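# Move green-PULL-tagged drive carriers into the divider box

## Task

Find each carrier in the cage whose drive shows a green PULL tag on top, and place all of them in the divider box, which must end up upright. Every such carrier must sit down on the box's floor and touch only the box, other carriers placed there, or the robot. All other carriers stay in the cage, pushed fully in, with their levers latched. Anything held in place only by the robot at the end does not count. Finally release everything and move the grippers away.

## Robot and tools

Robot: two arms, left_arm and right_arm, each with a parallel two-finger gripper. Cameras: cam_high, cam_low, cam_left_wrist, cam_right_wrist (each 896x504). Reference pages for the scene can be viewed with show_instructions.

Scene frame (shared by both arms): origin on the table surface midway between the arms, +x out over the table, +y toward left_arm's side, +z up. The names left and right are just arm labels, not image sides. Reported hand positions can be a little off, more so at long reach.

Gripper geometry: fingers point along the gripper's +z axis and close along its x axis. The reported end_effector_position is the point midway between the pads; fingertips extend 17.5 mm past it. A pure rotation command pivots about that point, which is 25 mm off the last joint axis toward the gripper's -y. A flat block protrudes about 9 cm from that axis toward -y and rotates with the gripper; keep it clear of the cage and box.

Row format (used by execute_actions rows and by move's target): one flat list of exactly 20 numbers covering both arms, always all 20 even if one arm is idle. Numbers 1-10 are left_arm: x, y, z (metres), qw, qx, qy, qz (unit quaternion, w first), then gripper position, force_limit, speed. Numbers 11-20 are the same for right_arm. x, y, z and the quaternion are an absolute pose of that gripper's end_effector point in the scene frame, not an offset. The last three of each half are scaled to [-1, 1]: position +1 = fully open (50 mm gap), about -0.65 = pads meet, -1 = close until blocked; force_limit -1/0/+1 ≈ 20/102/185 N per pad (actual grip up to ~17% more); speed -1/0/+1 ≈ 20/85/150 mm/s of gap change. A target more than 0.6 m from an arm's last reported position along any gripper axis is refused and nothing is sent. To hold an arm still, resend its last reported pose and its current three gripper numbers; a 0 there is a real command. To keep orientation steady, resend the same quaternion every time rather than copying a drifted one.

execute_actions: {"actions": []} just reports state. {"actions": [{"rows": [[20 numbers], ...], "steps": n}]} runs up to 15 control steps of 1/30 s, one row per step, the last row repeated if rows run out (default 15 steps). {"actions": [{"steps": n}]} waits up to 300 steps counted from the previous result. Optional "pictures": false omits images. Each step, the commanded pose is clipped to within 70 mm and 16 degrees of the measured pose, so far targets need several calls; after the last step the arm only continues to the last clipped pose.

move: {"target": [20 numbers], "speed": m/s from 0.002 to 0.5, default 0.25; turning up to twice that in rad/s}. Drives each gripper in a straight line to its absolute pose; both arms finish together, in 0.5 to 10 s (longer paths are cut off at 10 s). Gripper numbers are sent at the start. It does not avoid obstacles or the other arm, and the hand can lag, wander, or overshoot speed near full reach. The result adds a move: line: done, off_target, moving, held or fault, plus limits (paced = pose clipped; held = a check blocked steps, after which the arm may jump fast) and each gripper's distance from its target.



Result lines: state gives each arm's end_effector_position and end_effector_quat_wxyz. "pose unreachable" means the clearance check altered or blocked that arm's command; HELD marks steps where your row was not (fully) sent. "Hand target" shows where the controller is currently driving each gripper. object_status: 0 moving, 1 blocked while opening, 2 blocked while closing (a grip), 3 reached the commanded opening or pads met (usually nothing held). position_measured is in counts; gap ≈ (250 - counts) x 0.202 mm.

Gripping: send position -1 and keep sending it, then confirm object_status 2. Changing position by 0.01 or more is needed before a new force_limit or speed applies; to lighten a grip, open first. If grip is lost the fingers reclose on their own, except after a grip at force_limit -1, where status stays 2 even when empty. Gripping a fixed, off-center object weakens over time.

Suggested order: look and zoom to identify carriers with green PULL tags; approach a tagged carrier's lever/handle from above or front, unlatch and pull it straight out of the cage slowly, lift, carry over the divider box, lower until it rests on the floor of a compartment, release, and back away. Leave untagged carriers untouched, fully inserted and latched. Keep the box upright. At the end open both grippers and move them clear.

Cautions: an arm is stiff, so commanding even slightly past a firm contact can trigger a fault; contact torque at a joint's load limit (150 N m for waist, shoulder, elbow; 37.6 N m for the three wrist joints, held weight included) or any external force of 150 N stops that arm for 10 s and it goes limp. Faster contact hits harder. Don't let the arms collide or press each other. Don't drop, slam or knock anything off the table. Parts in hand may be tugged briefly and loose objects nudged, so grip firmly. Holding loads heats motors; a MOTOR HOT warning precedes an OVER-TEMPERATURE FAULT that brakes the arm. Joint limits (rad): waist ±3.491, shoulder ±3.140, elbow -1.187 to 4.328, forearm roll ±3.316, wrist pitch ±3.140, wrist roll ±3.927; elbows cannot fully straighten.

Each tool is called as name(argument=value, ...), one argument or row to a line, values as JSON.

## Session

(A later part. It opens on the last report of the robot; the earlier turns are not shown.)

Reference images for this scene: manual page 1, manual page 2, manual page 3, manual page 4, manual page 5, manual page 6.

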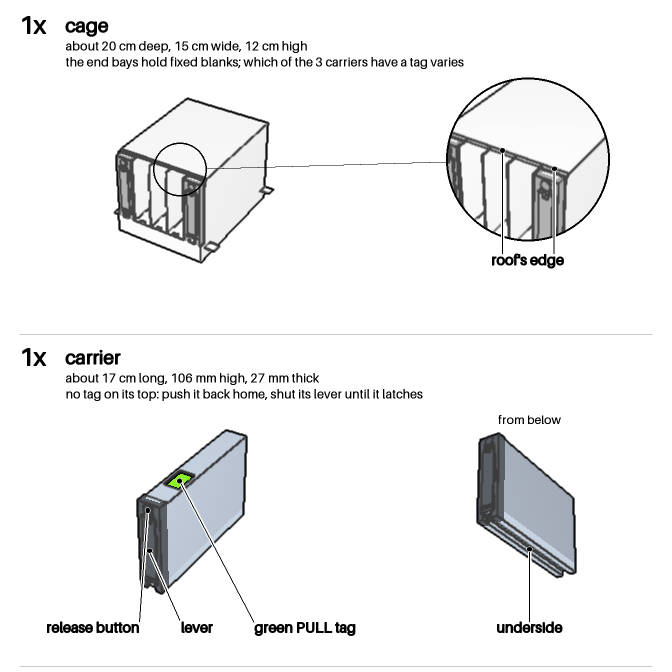

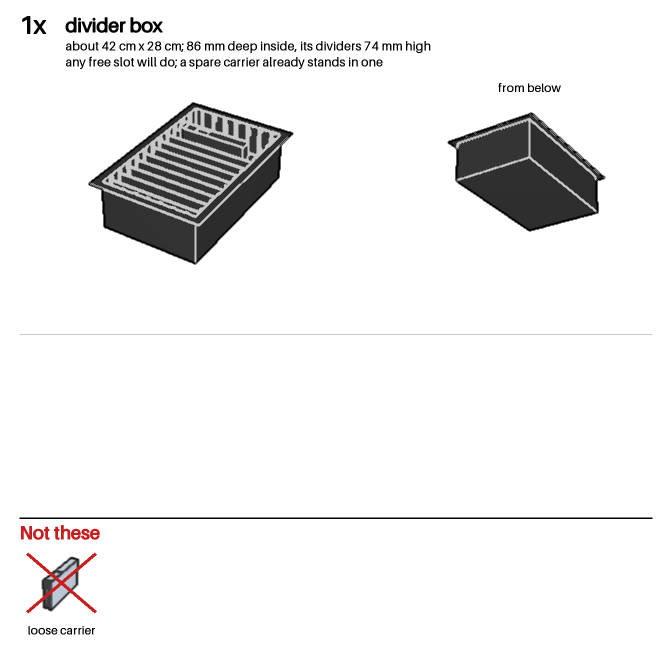

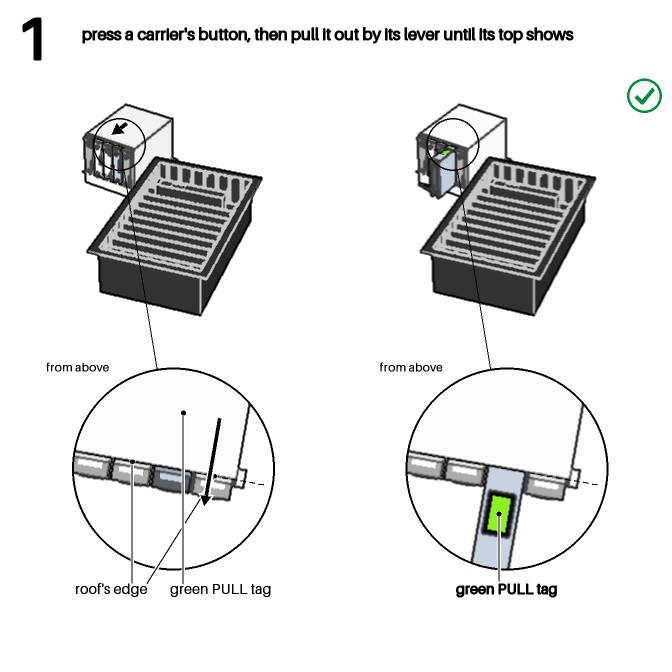

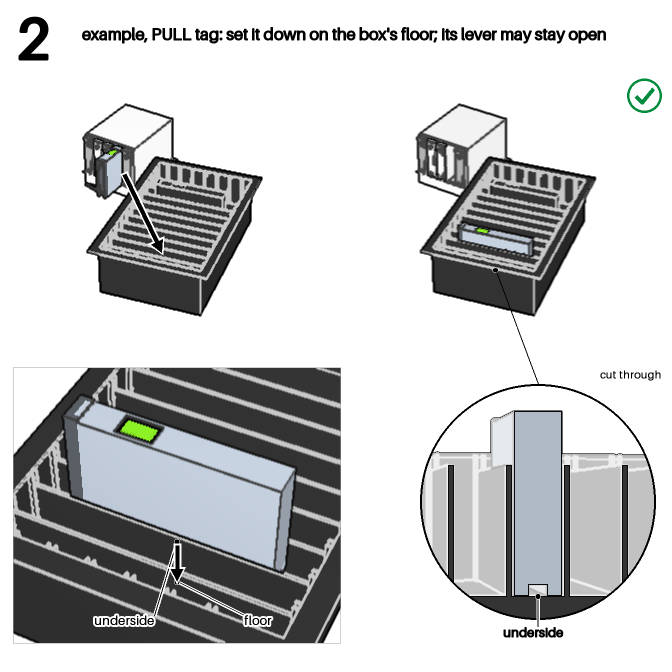

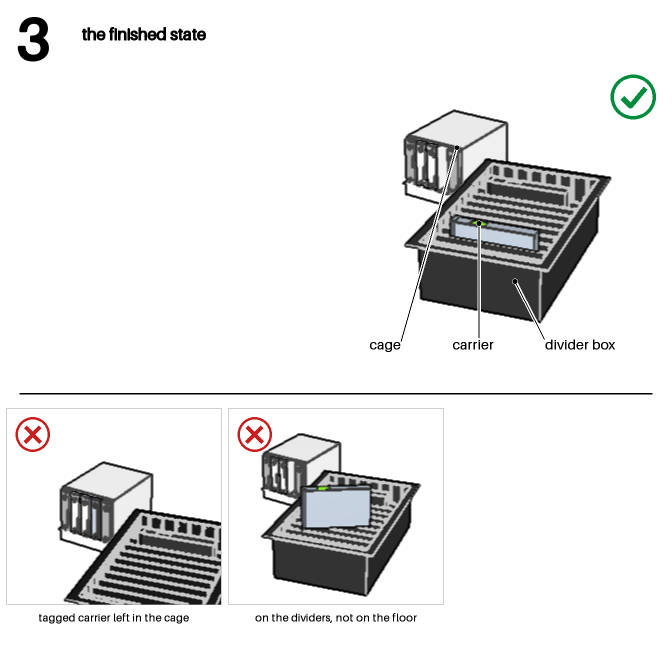

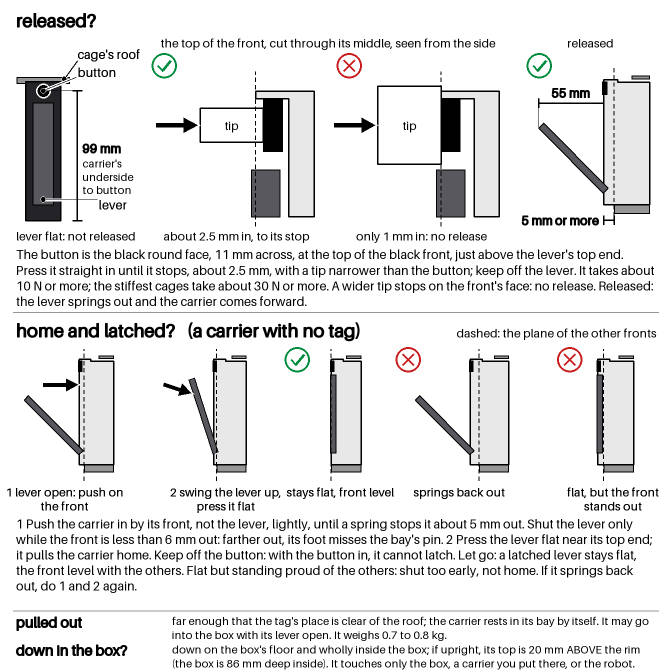

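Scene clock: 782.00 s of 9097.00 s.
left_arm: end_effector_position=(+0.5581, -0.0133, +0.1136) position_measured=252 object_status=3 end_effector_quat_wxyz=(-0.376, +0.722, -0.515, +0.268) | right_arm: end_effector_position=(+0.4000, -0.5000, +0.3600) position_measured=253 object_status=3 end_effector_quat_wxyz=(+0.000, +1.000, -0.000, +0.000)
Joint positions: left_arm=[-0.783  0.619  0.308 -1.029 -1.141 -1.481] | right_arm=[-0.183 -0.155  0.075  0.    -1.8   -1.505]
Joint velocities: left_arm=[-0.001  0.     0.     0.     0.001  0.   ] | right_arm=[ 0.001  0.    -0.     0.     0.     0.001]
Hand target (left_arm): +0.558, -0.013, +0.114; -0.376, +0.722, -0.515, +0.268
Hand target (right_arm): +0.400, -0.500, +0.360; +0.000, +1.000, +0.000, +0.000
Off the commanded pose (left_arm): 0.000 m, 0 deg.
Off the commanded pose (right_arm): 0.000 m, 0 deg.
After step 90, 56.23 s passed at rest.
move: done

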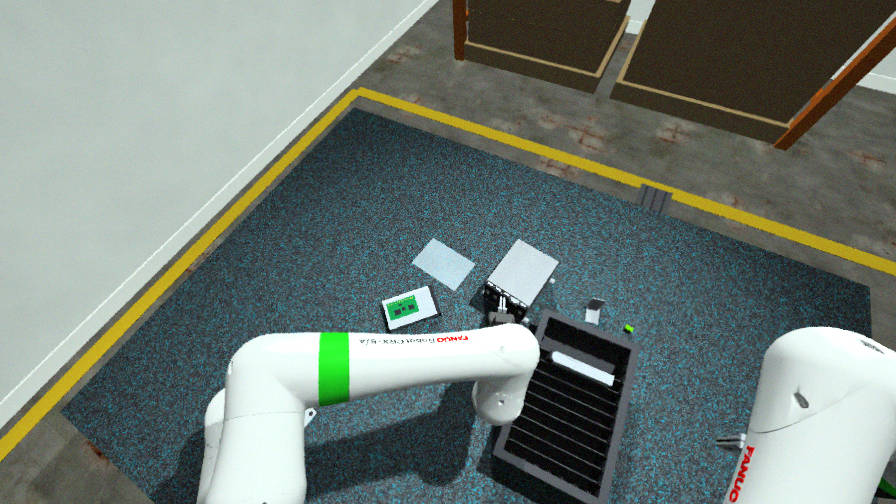

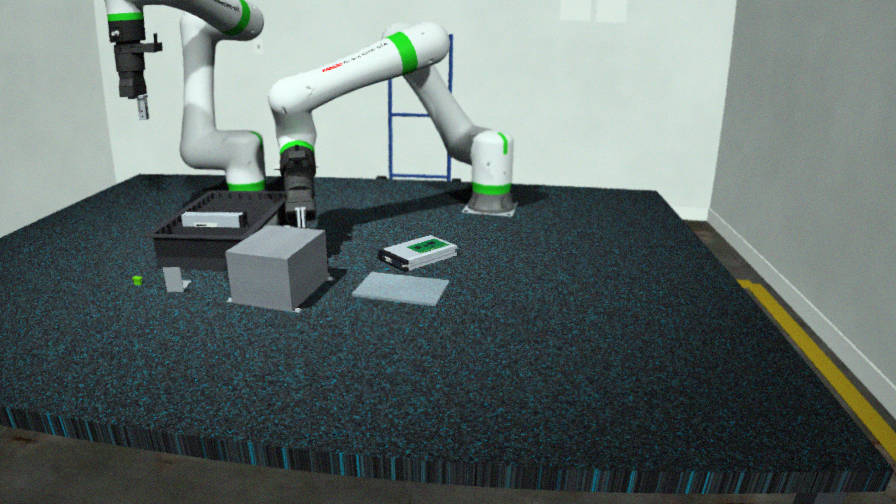

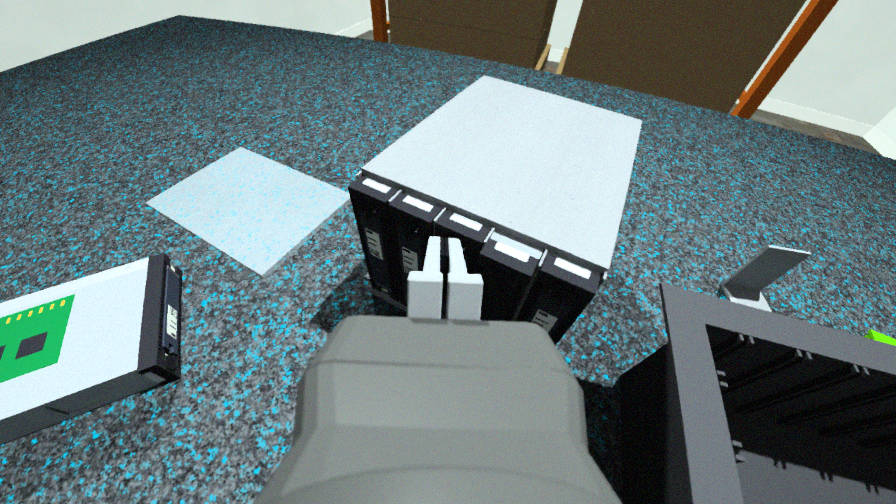

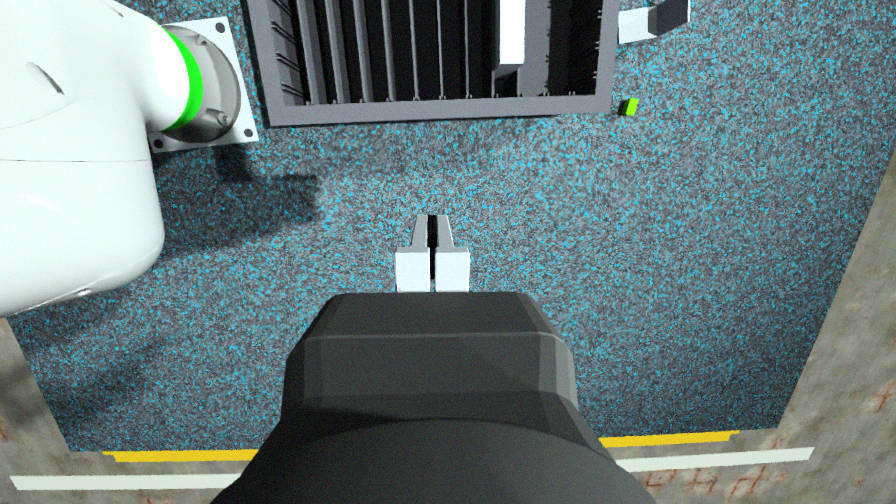

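move(
  target=[0.5597,-0.0135,0.1136, 0.3760,-0.7222,0.5151,-0.2681, -1,-0.5,0.5, 0.40,-0.50,0.36, 0,1,0,0, -1,0,0.5],
  speed=0.003,
)

zoom_image(
  camera="cam_left_wrist",
  region=[370, 180, 490, 260],
)

Scene clock: 787.80 s of 9097.00 s.
left_arm: end_effector_position=(+0.5596, -0.0135, +0.1136) position_measured=252 object_status=3 end_effector_quat_wxyz=(-0.376, +0.722, -0.515, +0.268) | right_arm: end_effector_position=(+0.4000, -0.5000, +0.3600) position_measured=253 object_status=3 end_effector_quat_wxyz=(+0.000, +1.000, -0.000, +0.000)
Joint positions: left_arm=[-0.782  0.621  0.311 -1.029 -1.14  -1.483] | right_arm=[-0.183 -0.155  0.075  0.    -1.8   -1.505]
Joint velocities: left_arm=[ 0.001  0.001  0.    -0.001  0.001 -0.001] | right_arm=[ 0. -0. -0.  0.  0. -0.]
Hand target (left_arm): +0.560, -0.014, +0.114; -0.376, +0.722, -0.515, +0.268
Hand target (right_arm): +0.400, -0.500, +0.360; +0.000, +1.000, +0.000, +0.000
Off the commanded pose (left_arm): 0.000 m, 0 deg.
Off the commanded pose (right_arm): 0.000 m, 0 deg.
After step 90, 2.07 s passed at rest.
move: done

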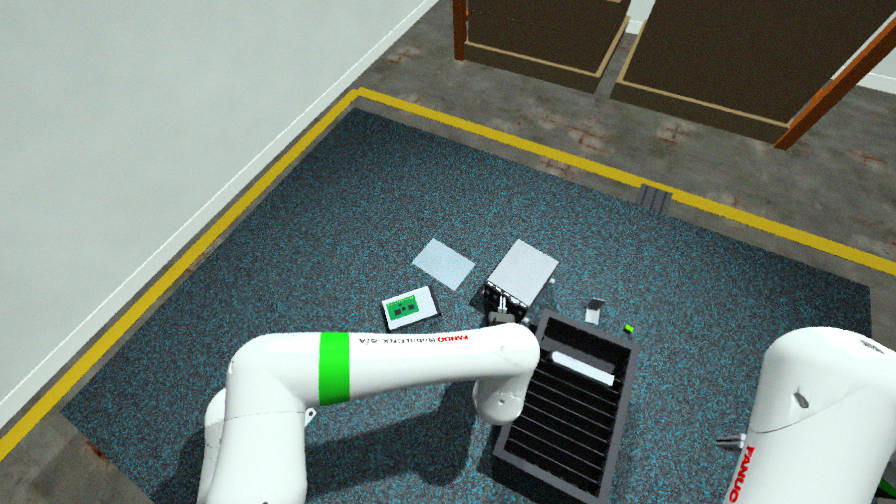

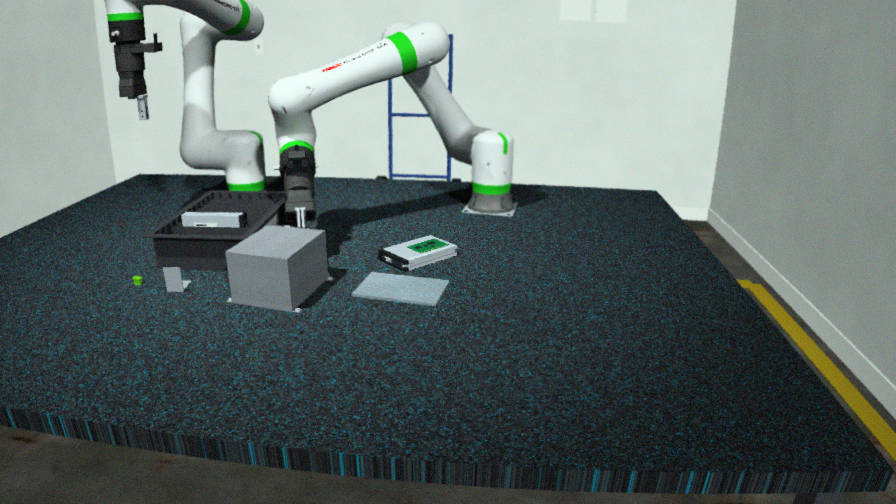

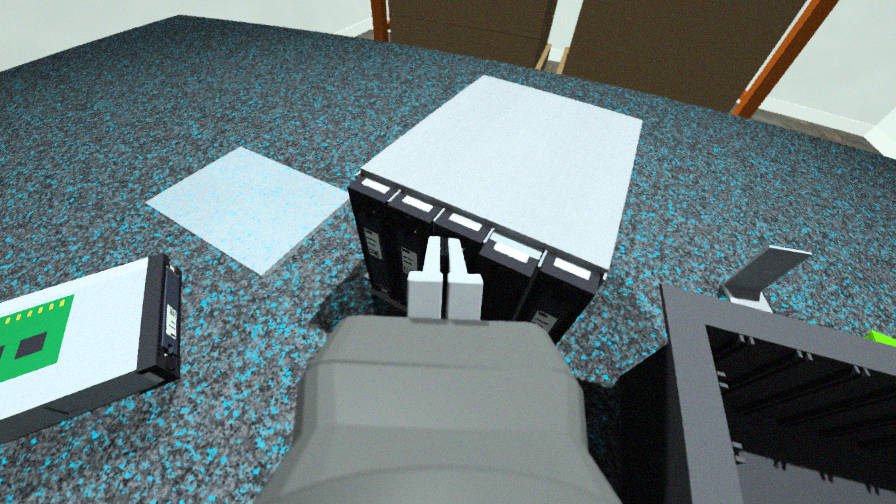

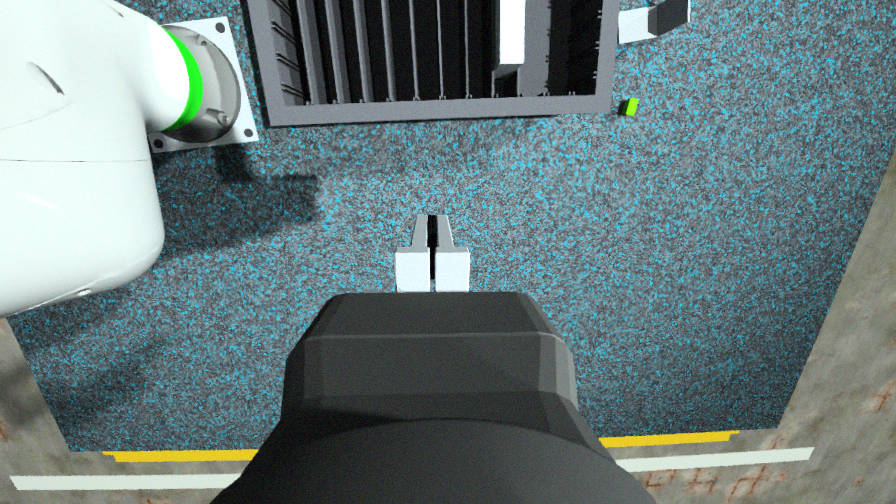

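Region (370, 180, 490, 260) of cam_left_wrist's 896x504 image, scaled by 4.200, with more detail than that image has.

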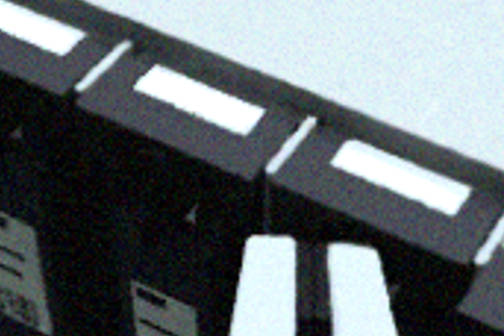

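move(
  target=[0.5528,-0.0122,0.1140, 0.3760,-0.7222,0.5151,-0.2681, -1,-0.5,0.5, 0.40,-0.50,0.36, 0,1,0,0, -1,0,0.5],
  speed=0.015,
)

zoom_image(
  camera="cam_left_wrist",
  region=[370, 170, 550, 290],
)

Scene clock: 793.07 s of 9097.00 s.
left_arm: end_effector_position=(+0.5529, -0.0122, +0.1140) position_measured=252 object_status=3 end_effector_quat_wxyz=(-0.376, +0.722, -0.515, +0.268) | right_arm: end_effector_position=(+0.4000, -0.5000, +0.3600) position_measured=253 object_status=3 end_effector_quat_wxyz=(+0.000, +1.000, -0.000, +0.000)
Joint positions: left_arm=[-0.789  0.611  0.296 -1.03  -1.143 -1.474] | right_arm=[-0.183 -0.155  0.075  0.    -1.8   -1.505]
Joint velocities: left_arm=[-0.001 -0.002 -0.003 -0.    -0.001  0.002] | right_arm=[ 0.001  0.    -0.    -0.    -0.    -0.   ]
Hand target (left_arm): +0.553, -0.012, +0.114; -0.376, +0.722, -0.515, +0.268
Hand target (right_arm): +0.400, -0.500, +0.360; +0.000, +1.000, +0.000, +0.000
Off the commanded pose (left_arm): 0.000 m, 0 deg.
Off the commanded pose (right_arm): 0.000 m, 0 deg.
After step 90, 1.57 s passed at rest.
move: done

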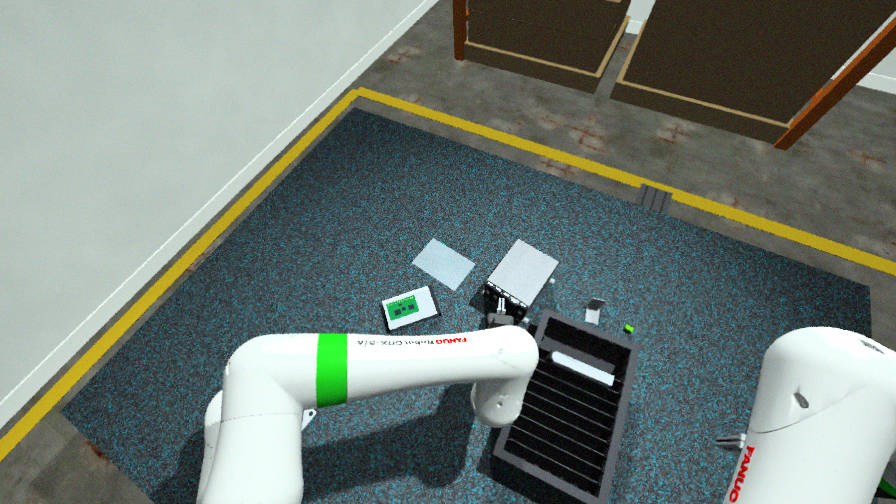

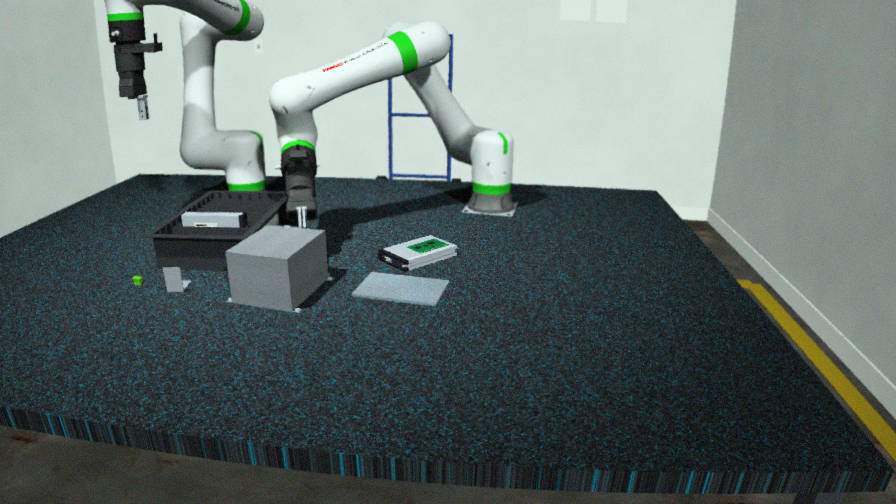

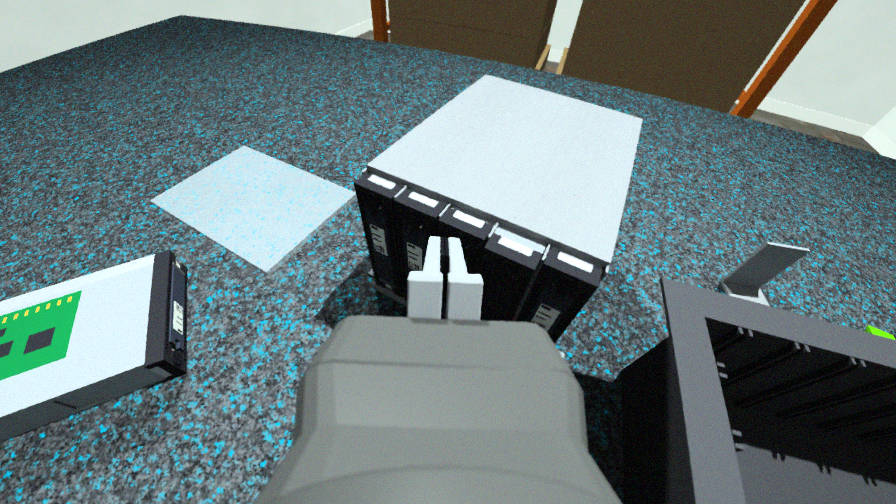

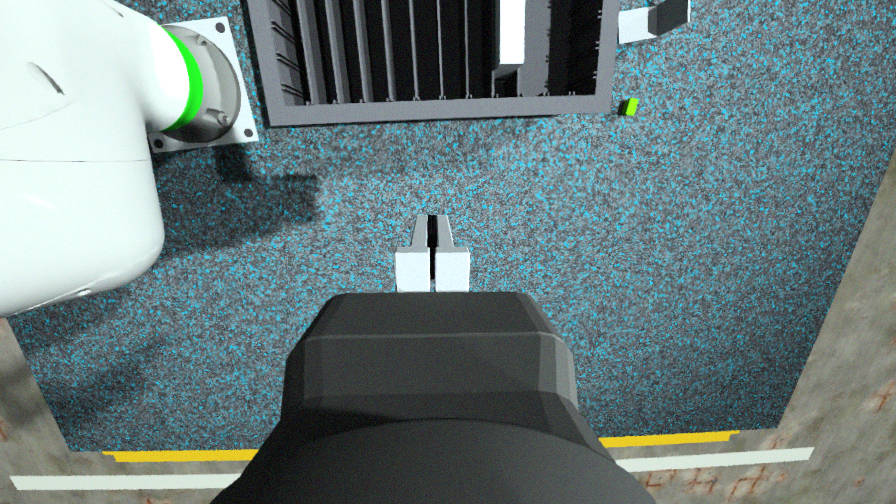

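Region (370, 170, 550, 290) of cam_left_wrist's 896x504 image, scaled by 2.800, with more detail than that image has.

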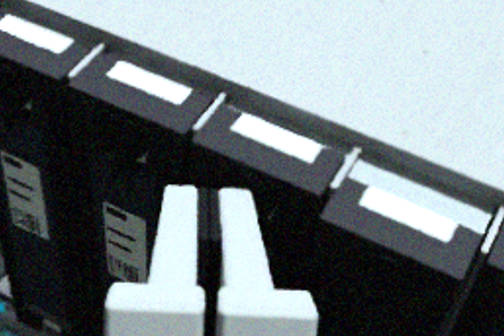

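zoom_image(
  camera="cam_left_wrist",
  region=[420, 185, 510, 260],
)

Region (420, 185, 510, 260) of cam_left_wrist's 896x504 image, scaled by 5.600, with more detail than that image has.

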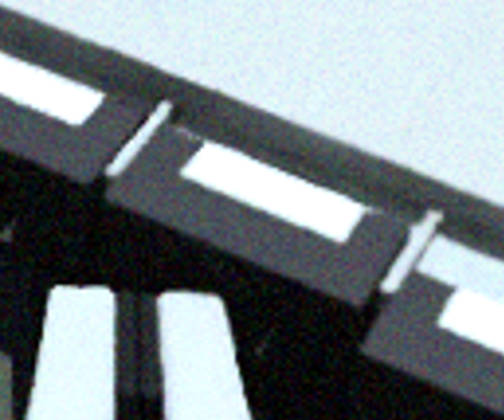

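move(
  target=[0.5544,0.0167,0.1260, 0.3760,-0.7222,0.5151,-0.2681, -1,-0.5,0.5, 0.40,-0.50,0.36, 0,1,0,0, -1,0,0.5],
  speed=0.04,
)

move(
  target=[0.5612,0.0154,0.1136, 0.3760,-0.7222,0.5151,-0.2681, -1,-0.5,0.5, 0.40,-0.50,0.36, 0,1,0,0, -1,0,0.5],
  speed=0.025,
)

zoom_image(
  camera="cam_left_wrist",
  region=[370, 180, 490, 260],
)

Scene clock: 807.10 s of 9097.00 s.
left_arm: end_effector_position=(+0.5544, +0.0166, +0.1260) position_measured=252 object_status=3 end_effector_quat_wxyz=(-0.376, +0.722, -0.515, +0.268) | right_arm: end_effector_position=(+0.4000, -0.5000, +0.3600) position_measured=253 object_status=3 end_effector_quat_wxyz=(+0.000, +1.000, -0.000, +0.000)
Joint positions: left_arm=[-0.759  0.546  0.225 -1.035 -1.115 -1.485] | right_arm=[-0.183 -0.155  0.075  0.    -1.8   -1.505]
Joint velocities: left_arm=[ 0.002 -0.003 -0.003  0.001 -0.    -0.001] | right_arm=[-0.  0. -0.  0.  0.  0.]
Hand target (left_arm): +0.554, +0.017, +0.126; -0.376, +0.722, -0.515, +0.268
Hand target (right_arm): +0.400, -0.500, +0.360; -0.000, +1.000, +0.000, +0.000
Off the commanded pose (left_arm): 0.000 m, 0 deg.
Off the commanded pose (right_arm): 0.000 m, 0 deg.
After step 90, 9.97 s passed at rest.
move: done

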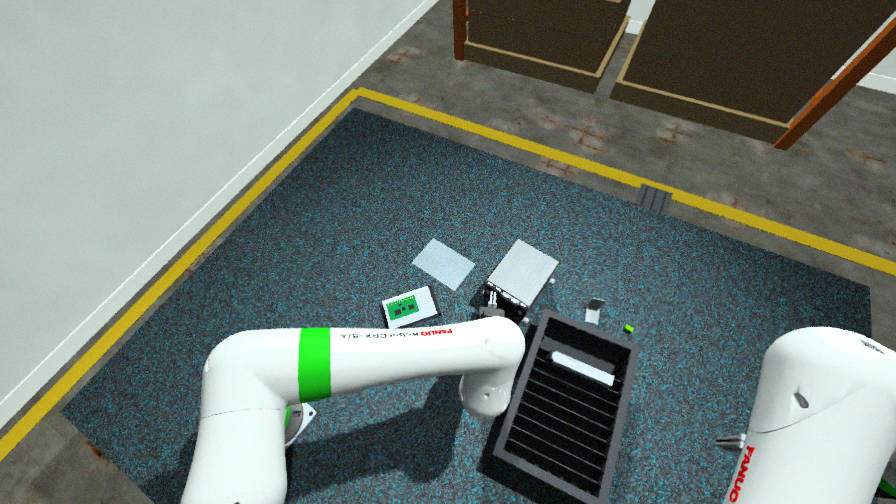

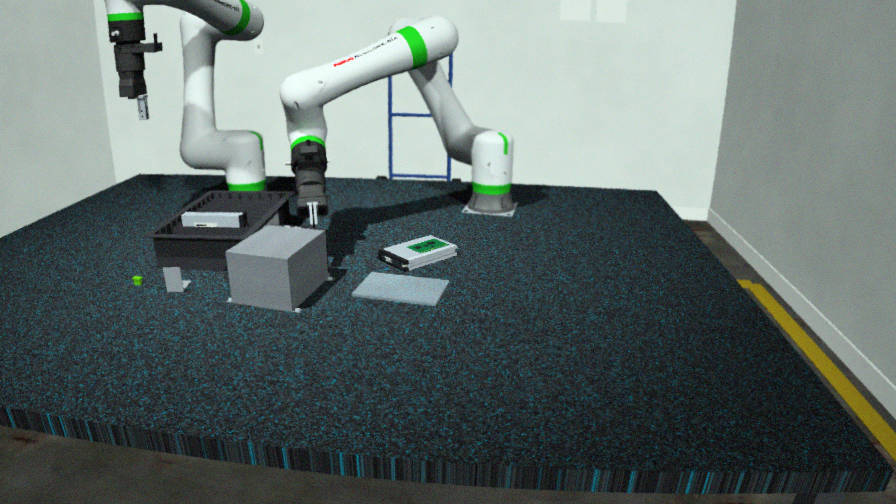

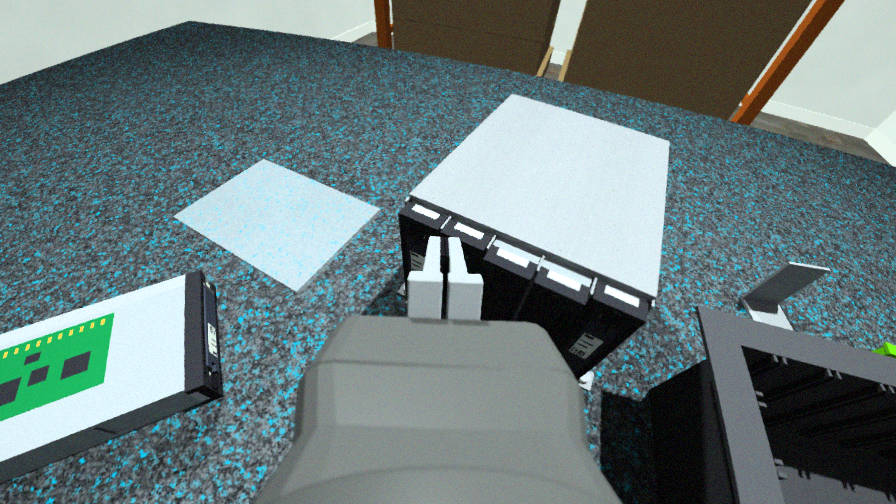

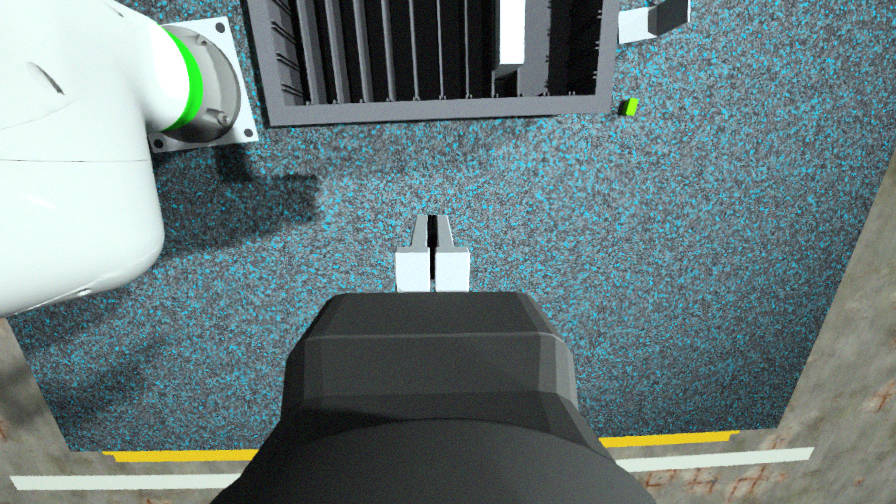

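Scene clock: 807.93 s of 9097.00 s.
left_arm: end_effector_position=(+0.5611, +0.0154, +0.1137) position_measured=252 object_status=3 end_effector_quat_wxyz=(-0.376, +0.722, -0.515, +0.268) | right_arm: end_effector_position=(+0.4000, -0.5000, +0.3600) position_measured=253 object_status=3 end_effector_quat_wxyz=(+0.000, +1.000, -0.000, +0.000)
Joint positions: left_arm=[-0.753  0.572  0.234 -1.043 -1.102 -1.472] | right_arm=[-0.183 -0.155  0.075  0.    -1.8   -1.505]
Joint velocities: left_arm=[-0.     0.002  0.002 -0.001  0.    -0.   ] | right_arm=[-0.    -0.    -0.    -0.    -0.    -0.001]
Hand target (left_arm): +0.561, +0.015, +0.114; -0.376, +0.722, -0.515, +0.268
Hand target (right_arm): +0.400, -0.500, +0.360; +0.000, +1.000, +0.000, +0.000
Off the commanded pose (left_arm): 0.000 m, 0 deg.
Off the commanded pose (right_arm): 0.000 m, 0 deg.
move: done

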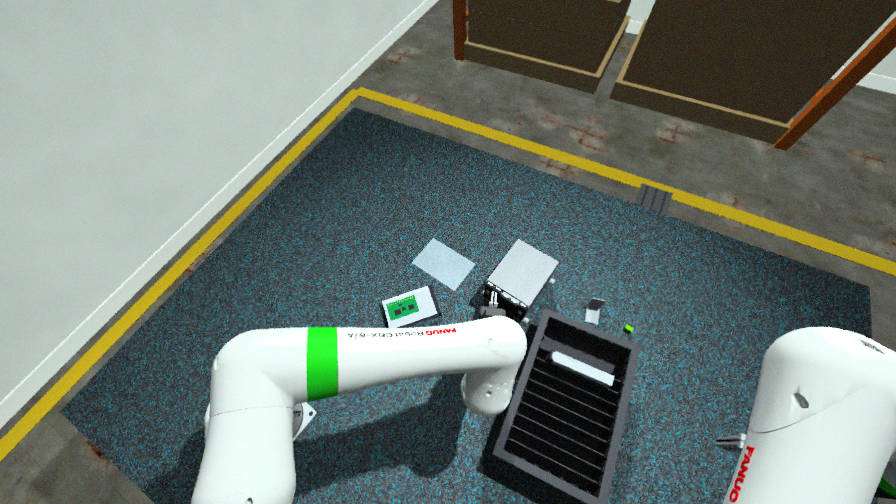

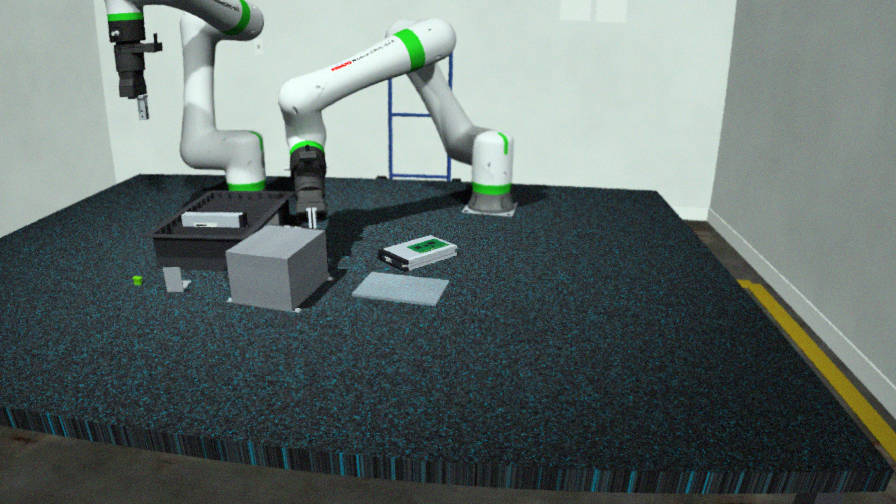

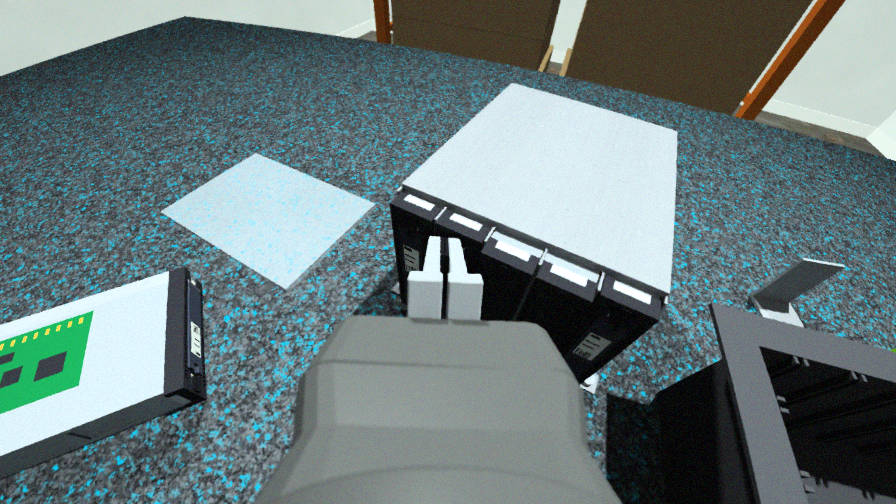

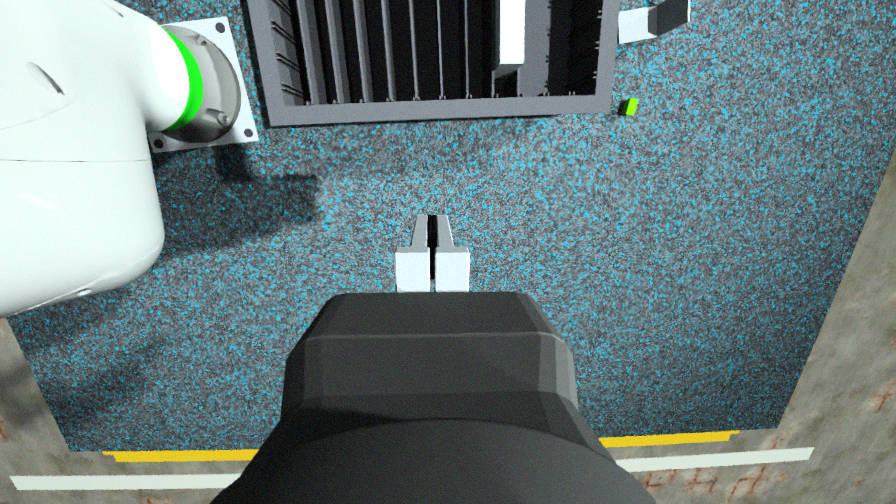

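Region (370, 180, 490, 260) of cam_left_wrist's 896x504 image, scaled by 4.200, with more detail than that image has.

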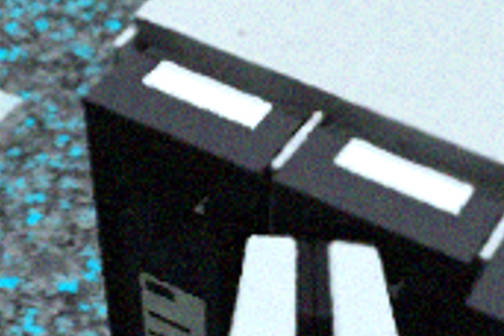

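move(
  target=[0.5646,0.0147,0.1136, 0.3760,-0.7222,0.5151,-0.2681, -1,-0.5,0.5, 0.40,-0.50,0.36, 0,1,0,0, -1,0,0.5],
  speed=0.004,
)

move(
  target=[0.5583,0.0160,0.1140, 0.3760,-0.7222,0.5151,-0.2681, -1,-0.5,0.5, 0.40,-0.50,0.36, 0,1,0,0, -1,0,0.5],
  speed=0.015,
)

zoom_image(
  camera="cam_left_wrist",
  region=[420, 185, 510, 260],
)

Scene clock: 824.33 s of 9097.00 s.
left_arm: end_effector_position=(+0.5620, +0.0150, +0.1136) position_measured=252 object_status=3 end_effector_quat_wxyz=(-0.375, +0.724, -0.514, +0.266) | right_arm: end_effector_position=(+0.4000, -0.5000, +0.3600) position_measured=253 object_status=3 end_effector_quat_wxyz=(+0.000, +1.000, -0.000, +0.000)
Joint positions: left_arm=[-0.75   0.575  0.241 -1.037 -1.105 -1.476] | right_arm=[-0.183 -0.155  0.075  0.    -1.8   -1.505]
Joint velocities: left_arm=[ 0.001 -0.    -0.001  0.001 -0.    -0.001] | right_arm=[-0.    -0.     0.     0.     0.     0.001]
Hand target (left_arm): +0.562, +0.015, +0.114; -0.375, +0.724, -0.514, +0.266
Hand target (right_arm): +0.400, -0.500, +0.360; +0.000, +1.000, +0.000, +0.000
Off the commanded pose (left_arm): 0.003 m, 0 deg.
Off the commanded pose (right_arm): 0.000 m, 0 deg.
FORCE FAULT: contact force on the left arm reached its limit, and that arm stopped for 10 seconds. The contact can be on any part of that arm, not only on its tool. That arm's remaining commands of this call were not run. That arm holds still and accepts commands again. Move the arm away from the contact; if what it grips holds it there, let go first. Pushing or pulling that hard again can fault the arm again.
After step 90, 2.50 s passed at rest.
move: fault (left_arm)

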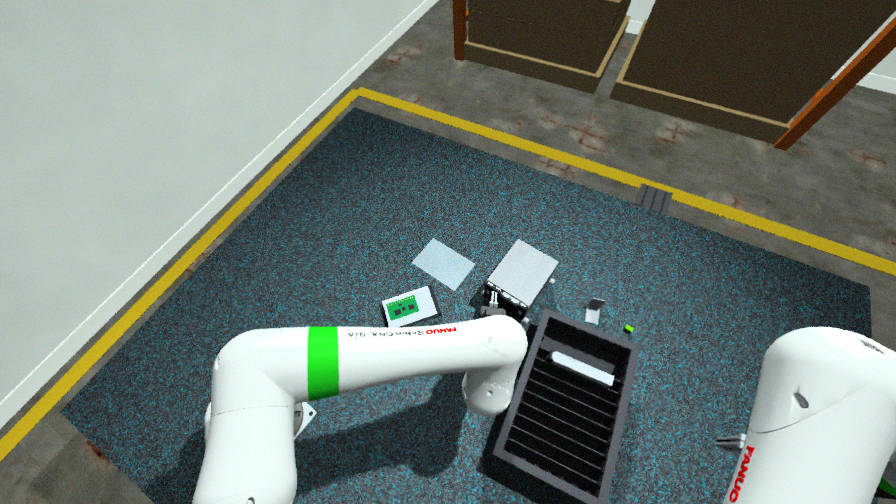

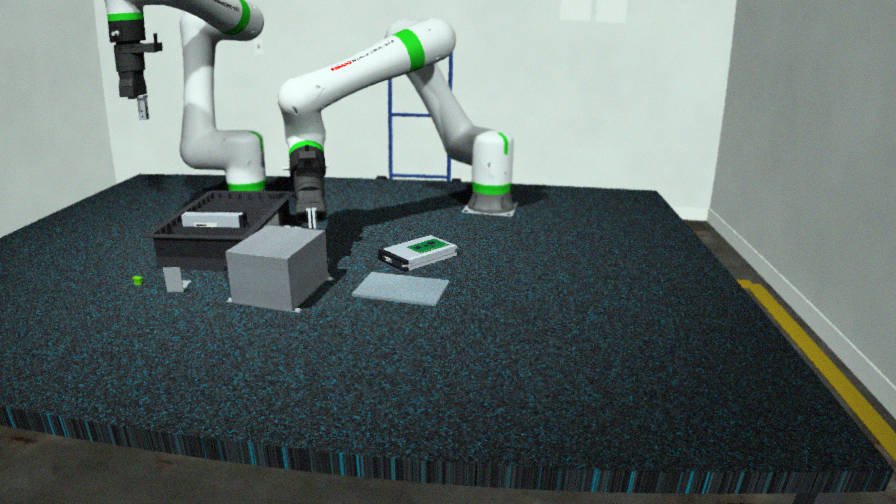

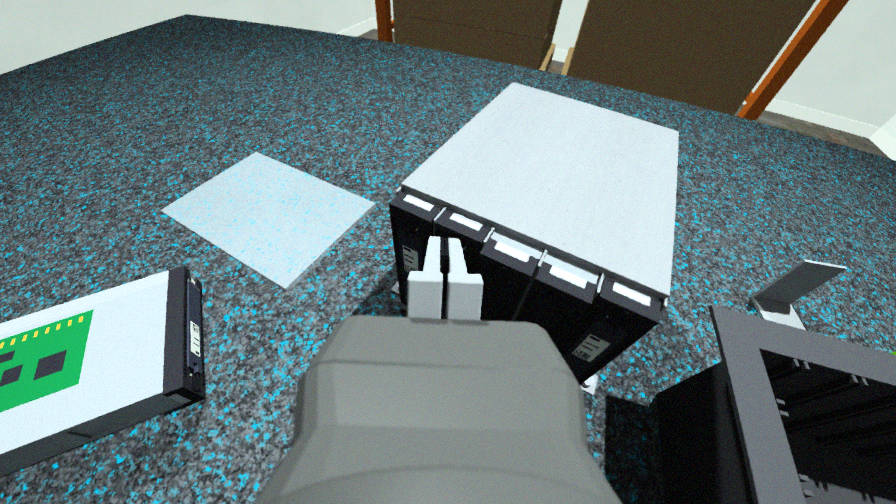

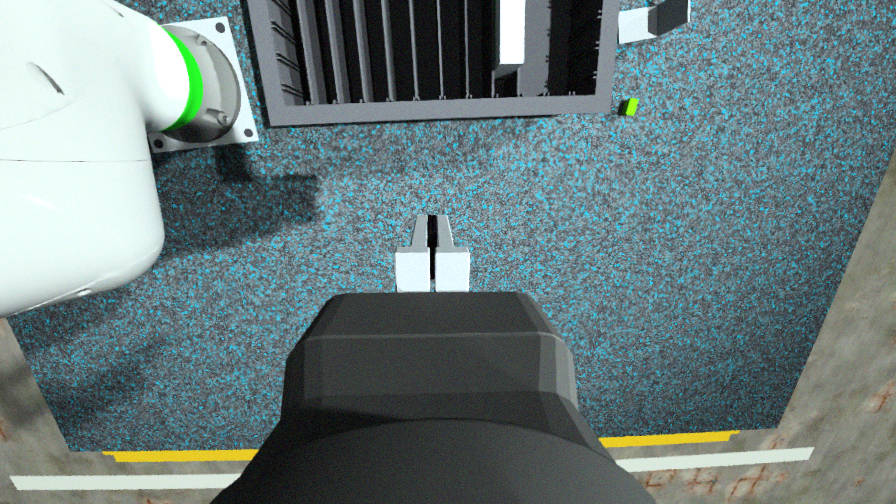

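not run: a fault stop came before this call.

Region (420, 185, 510, 260) of cam_left_wrist's 896x504 image, scaled by 5.600, with more detail than that image has.

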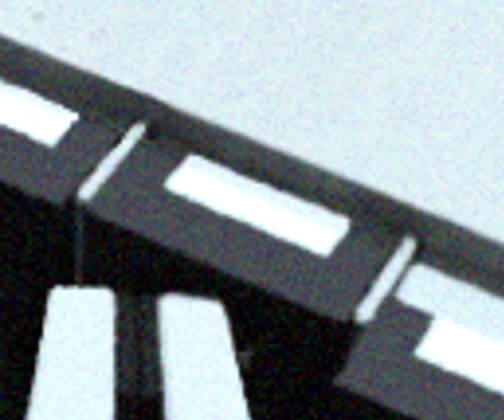

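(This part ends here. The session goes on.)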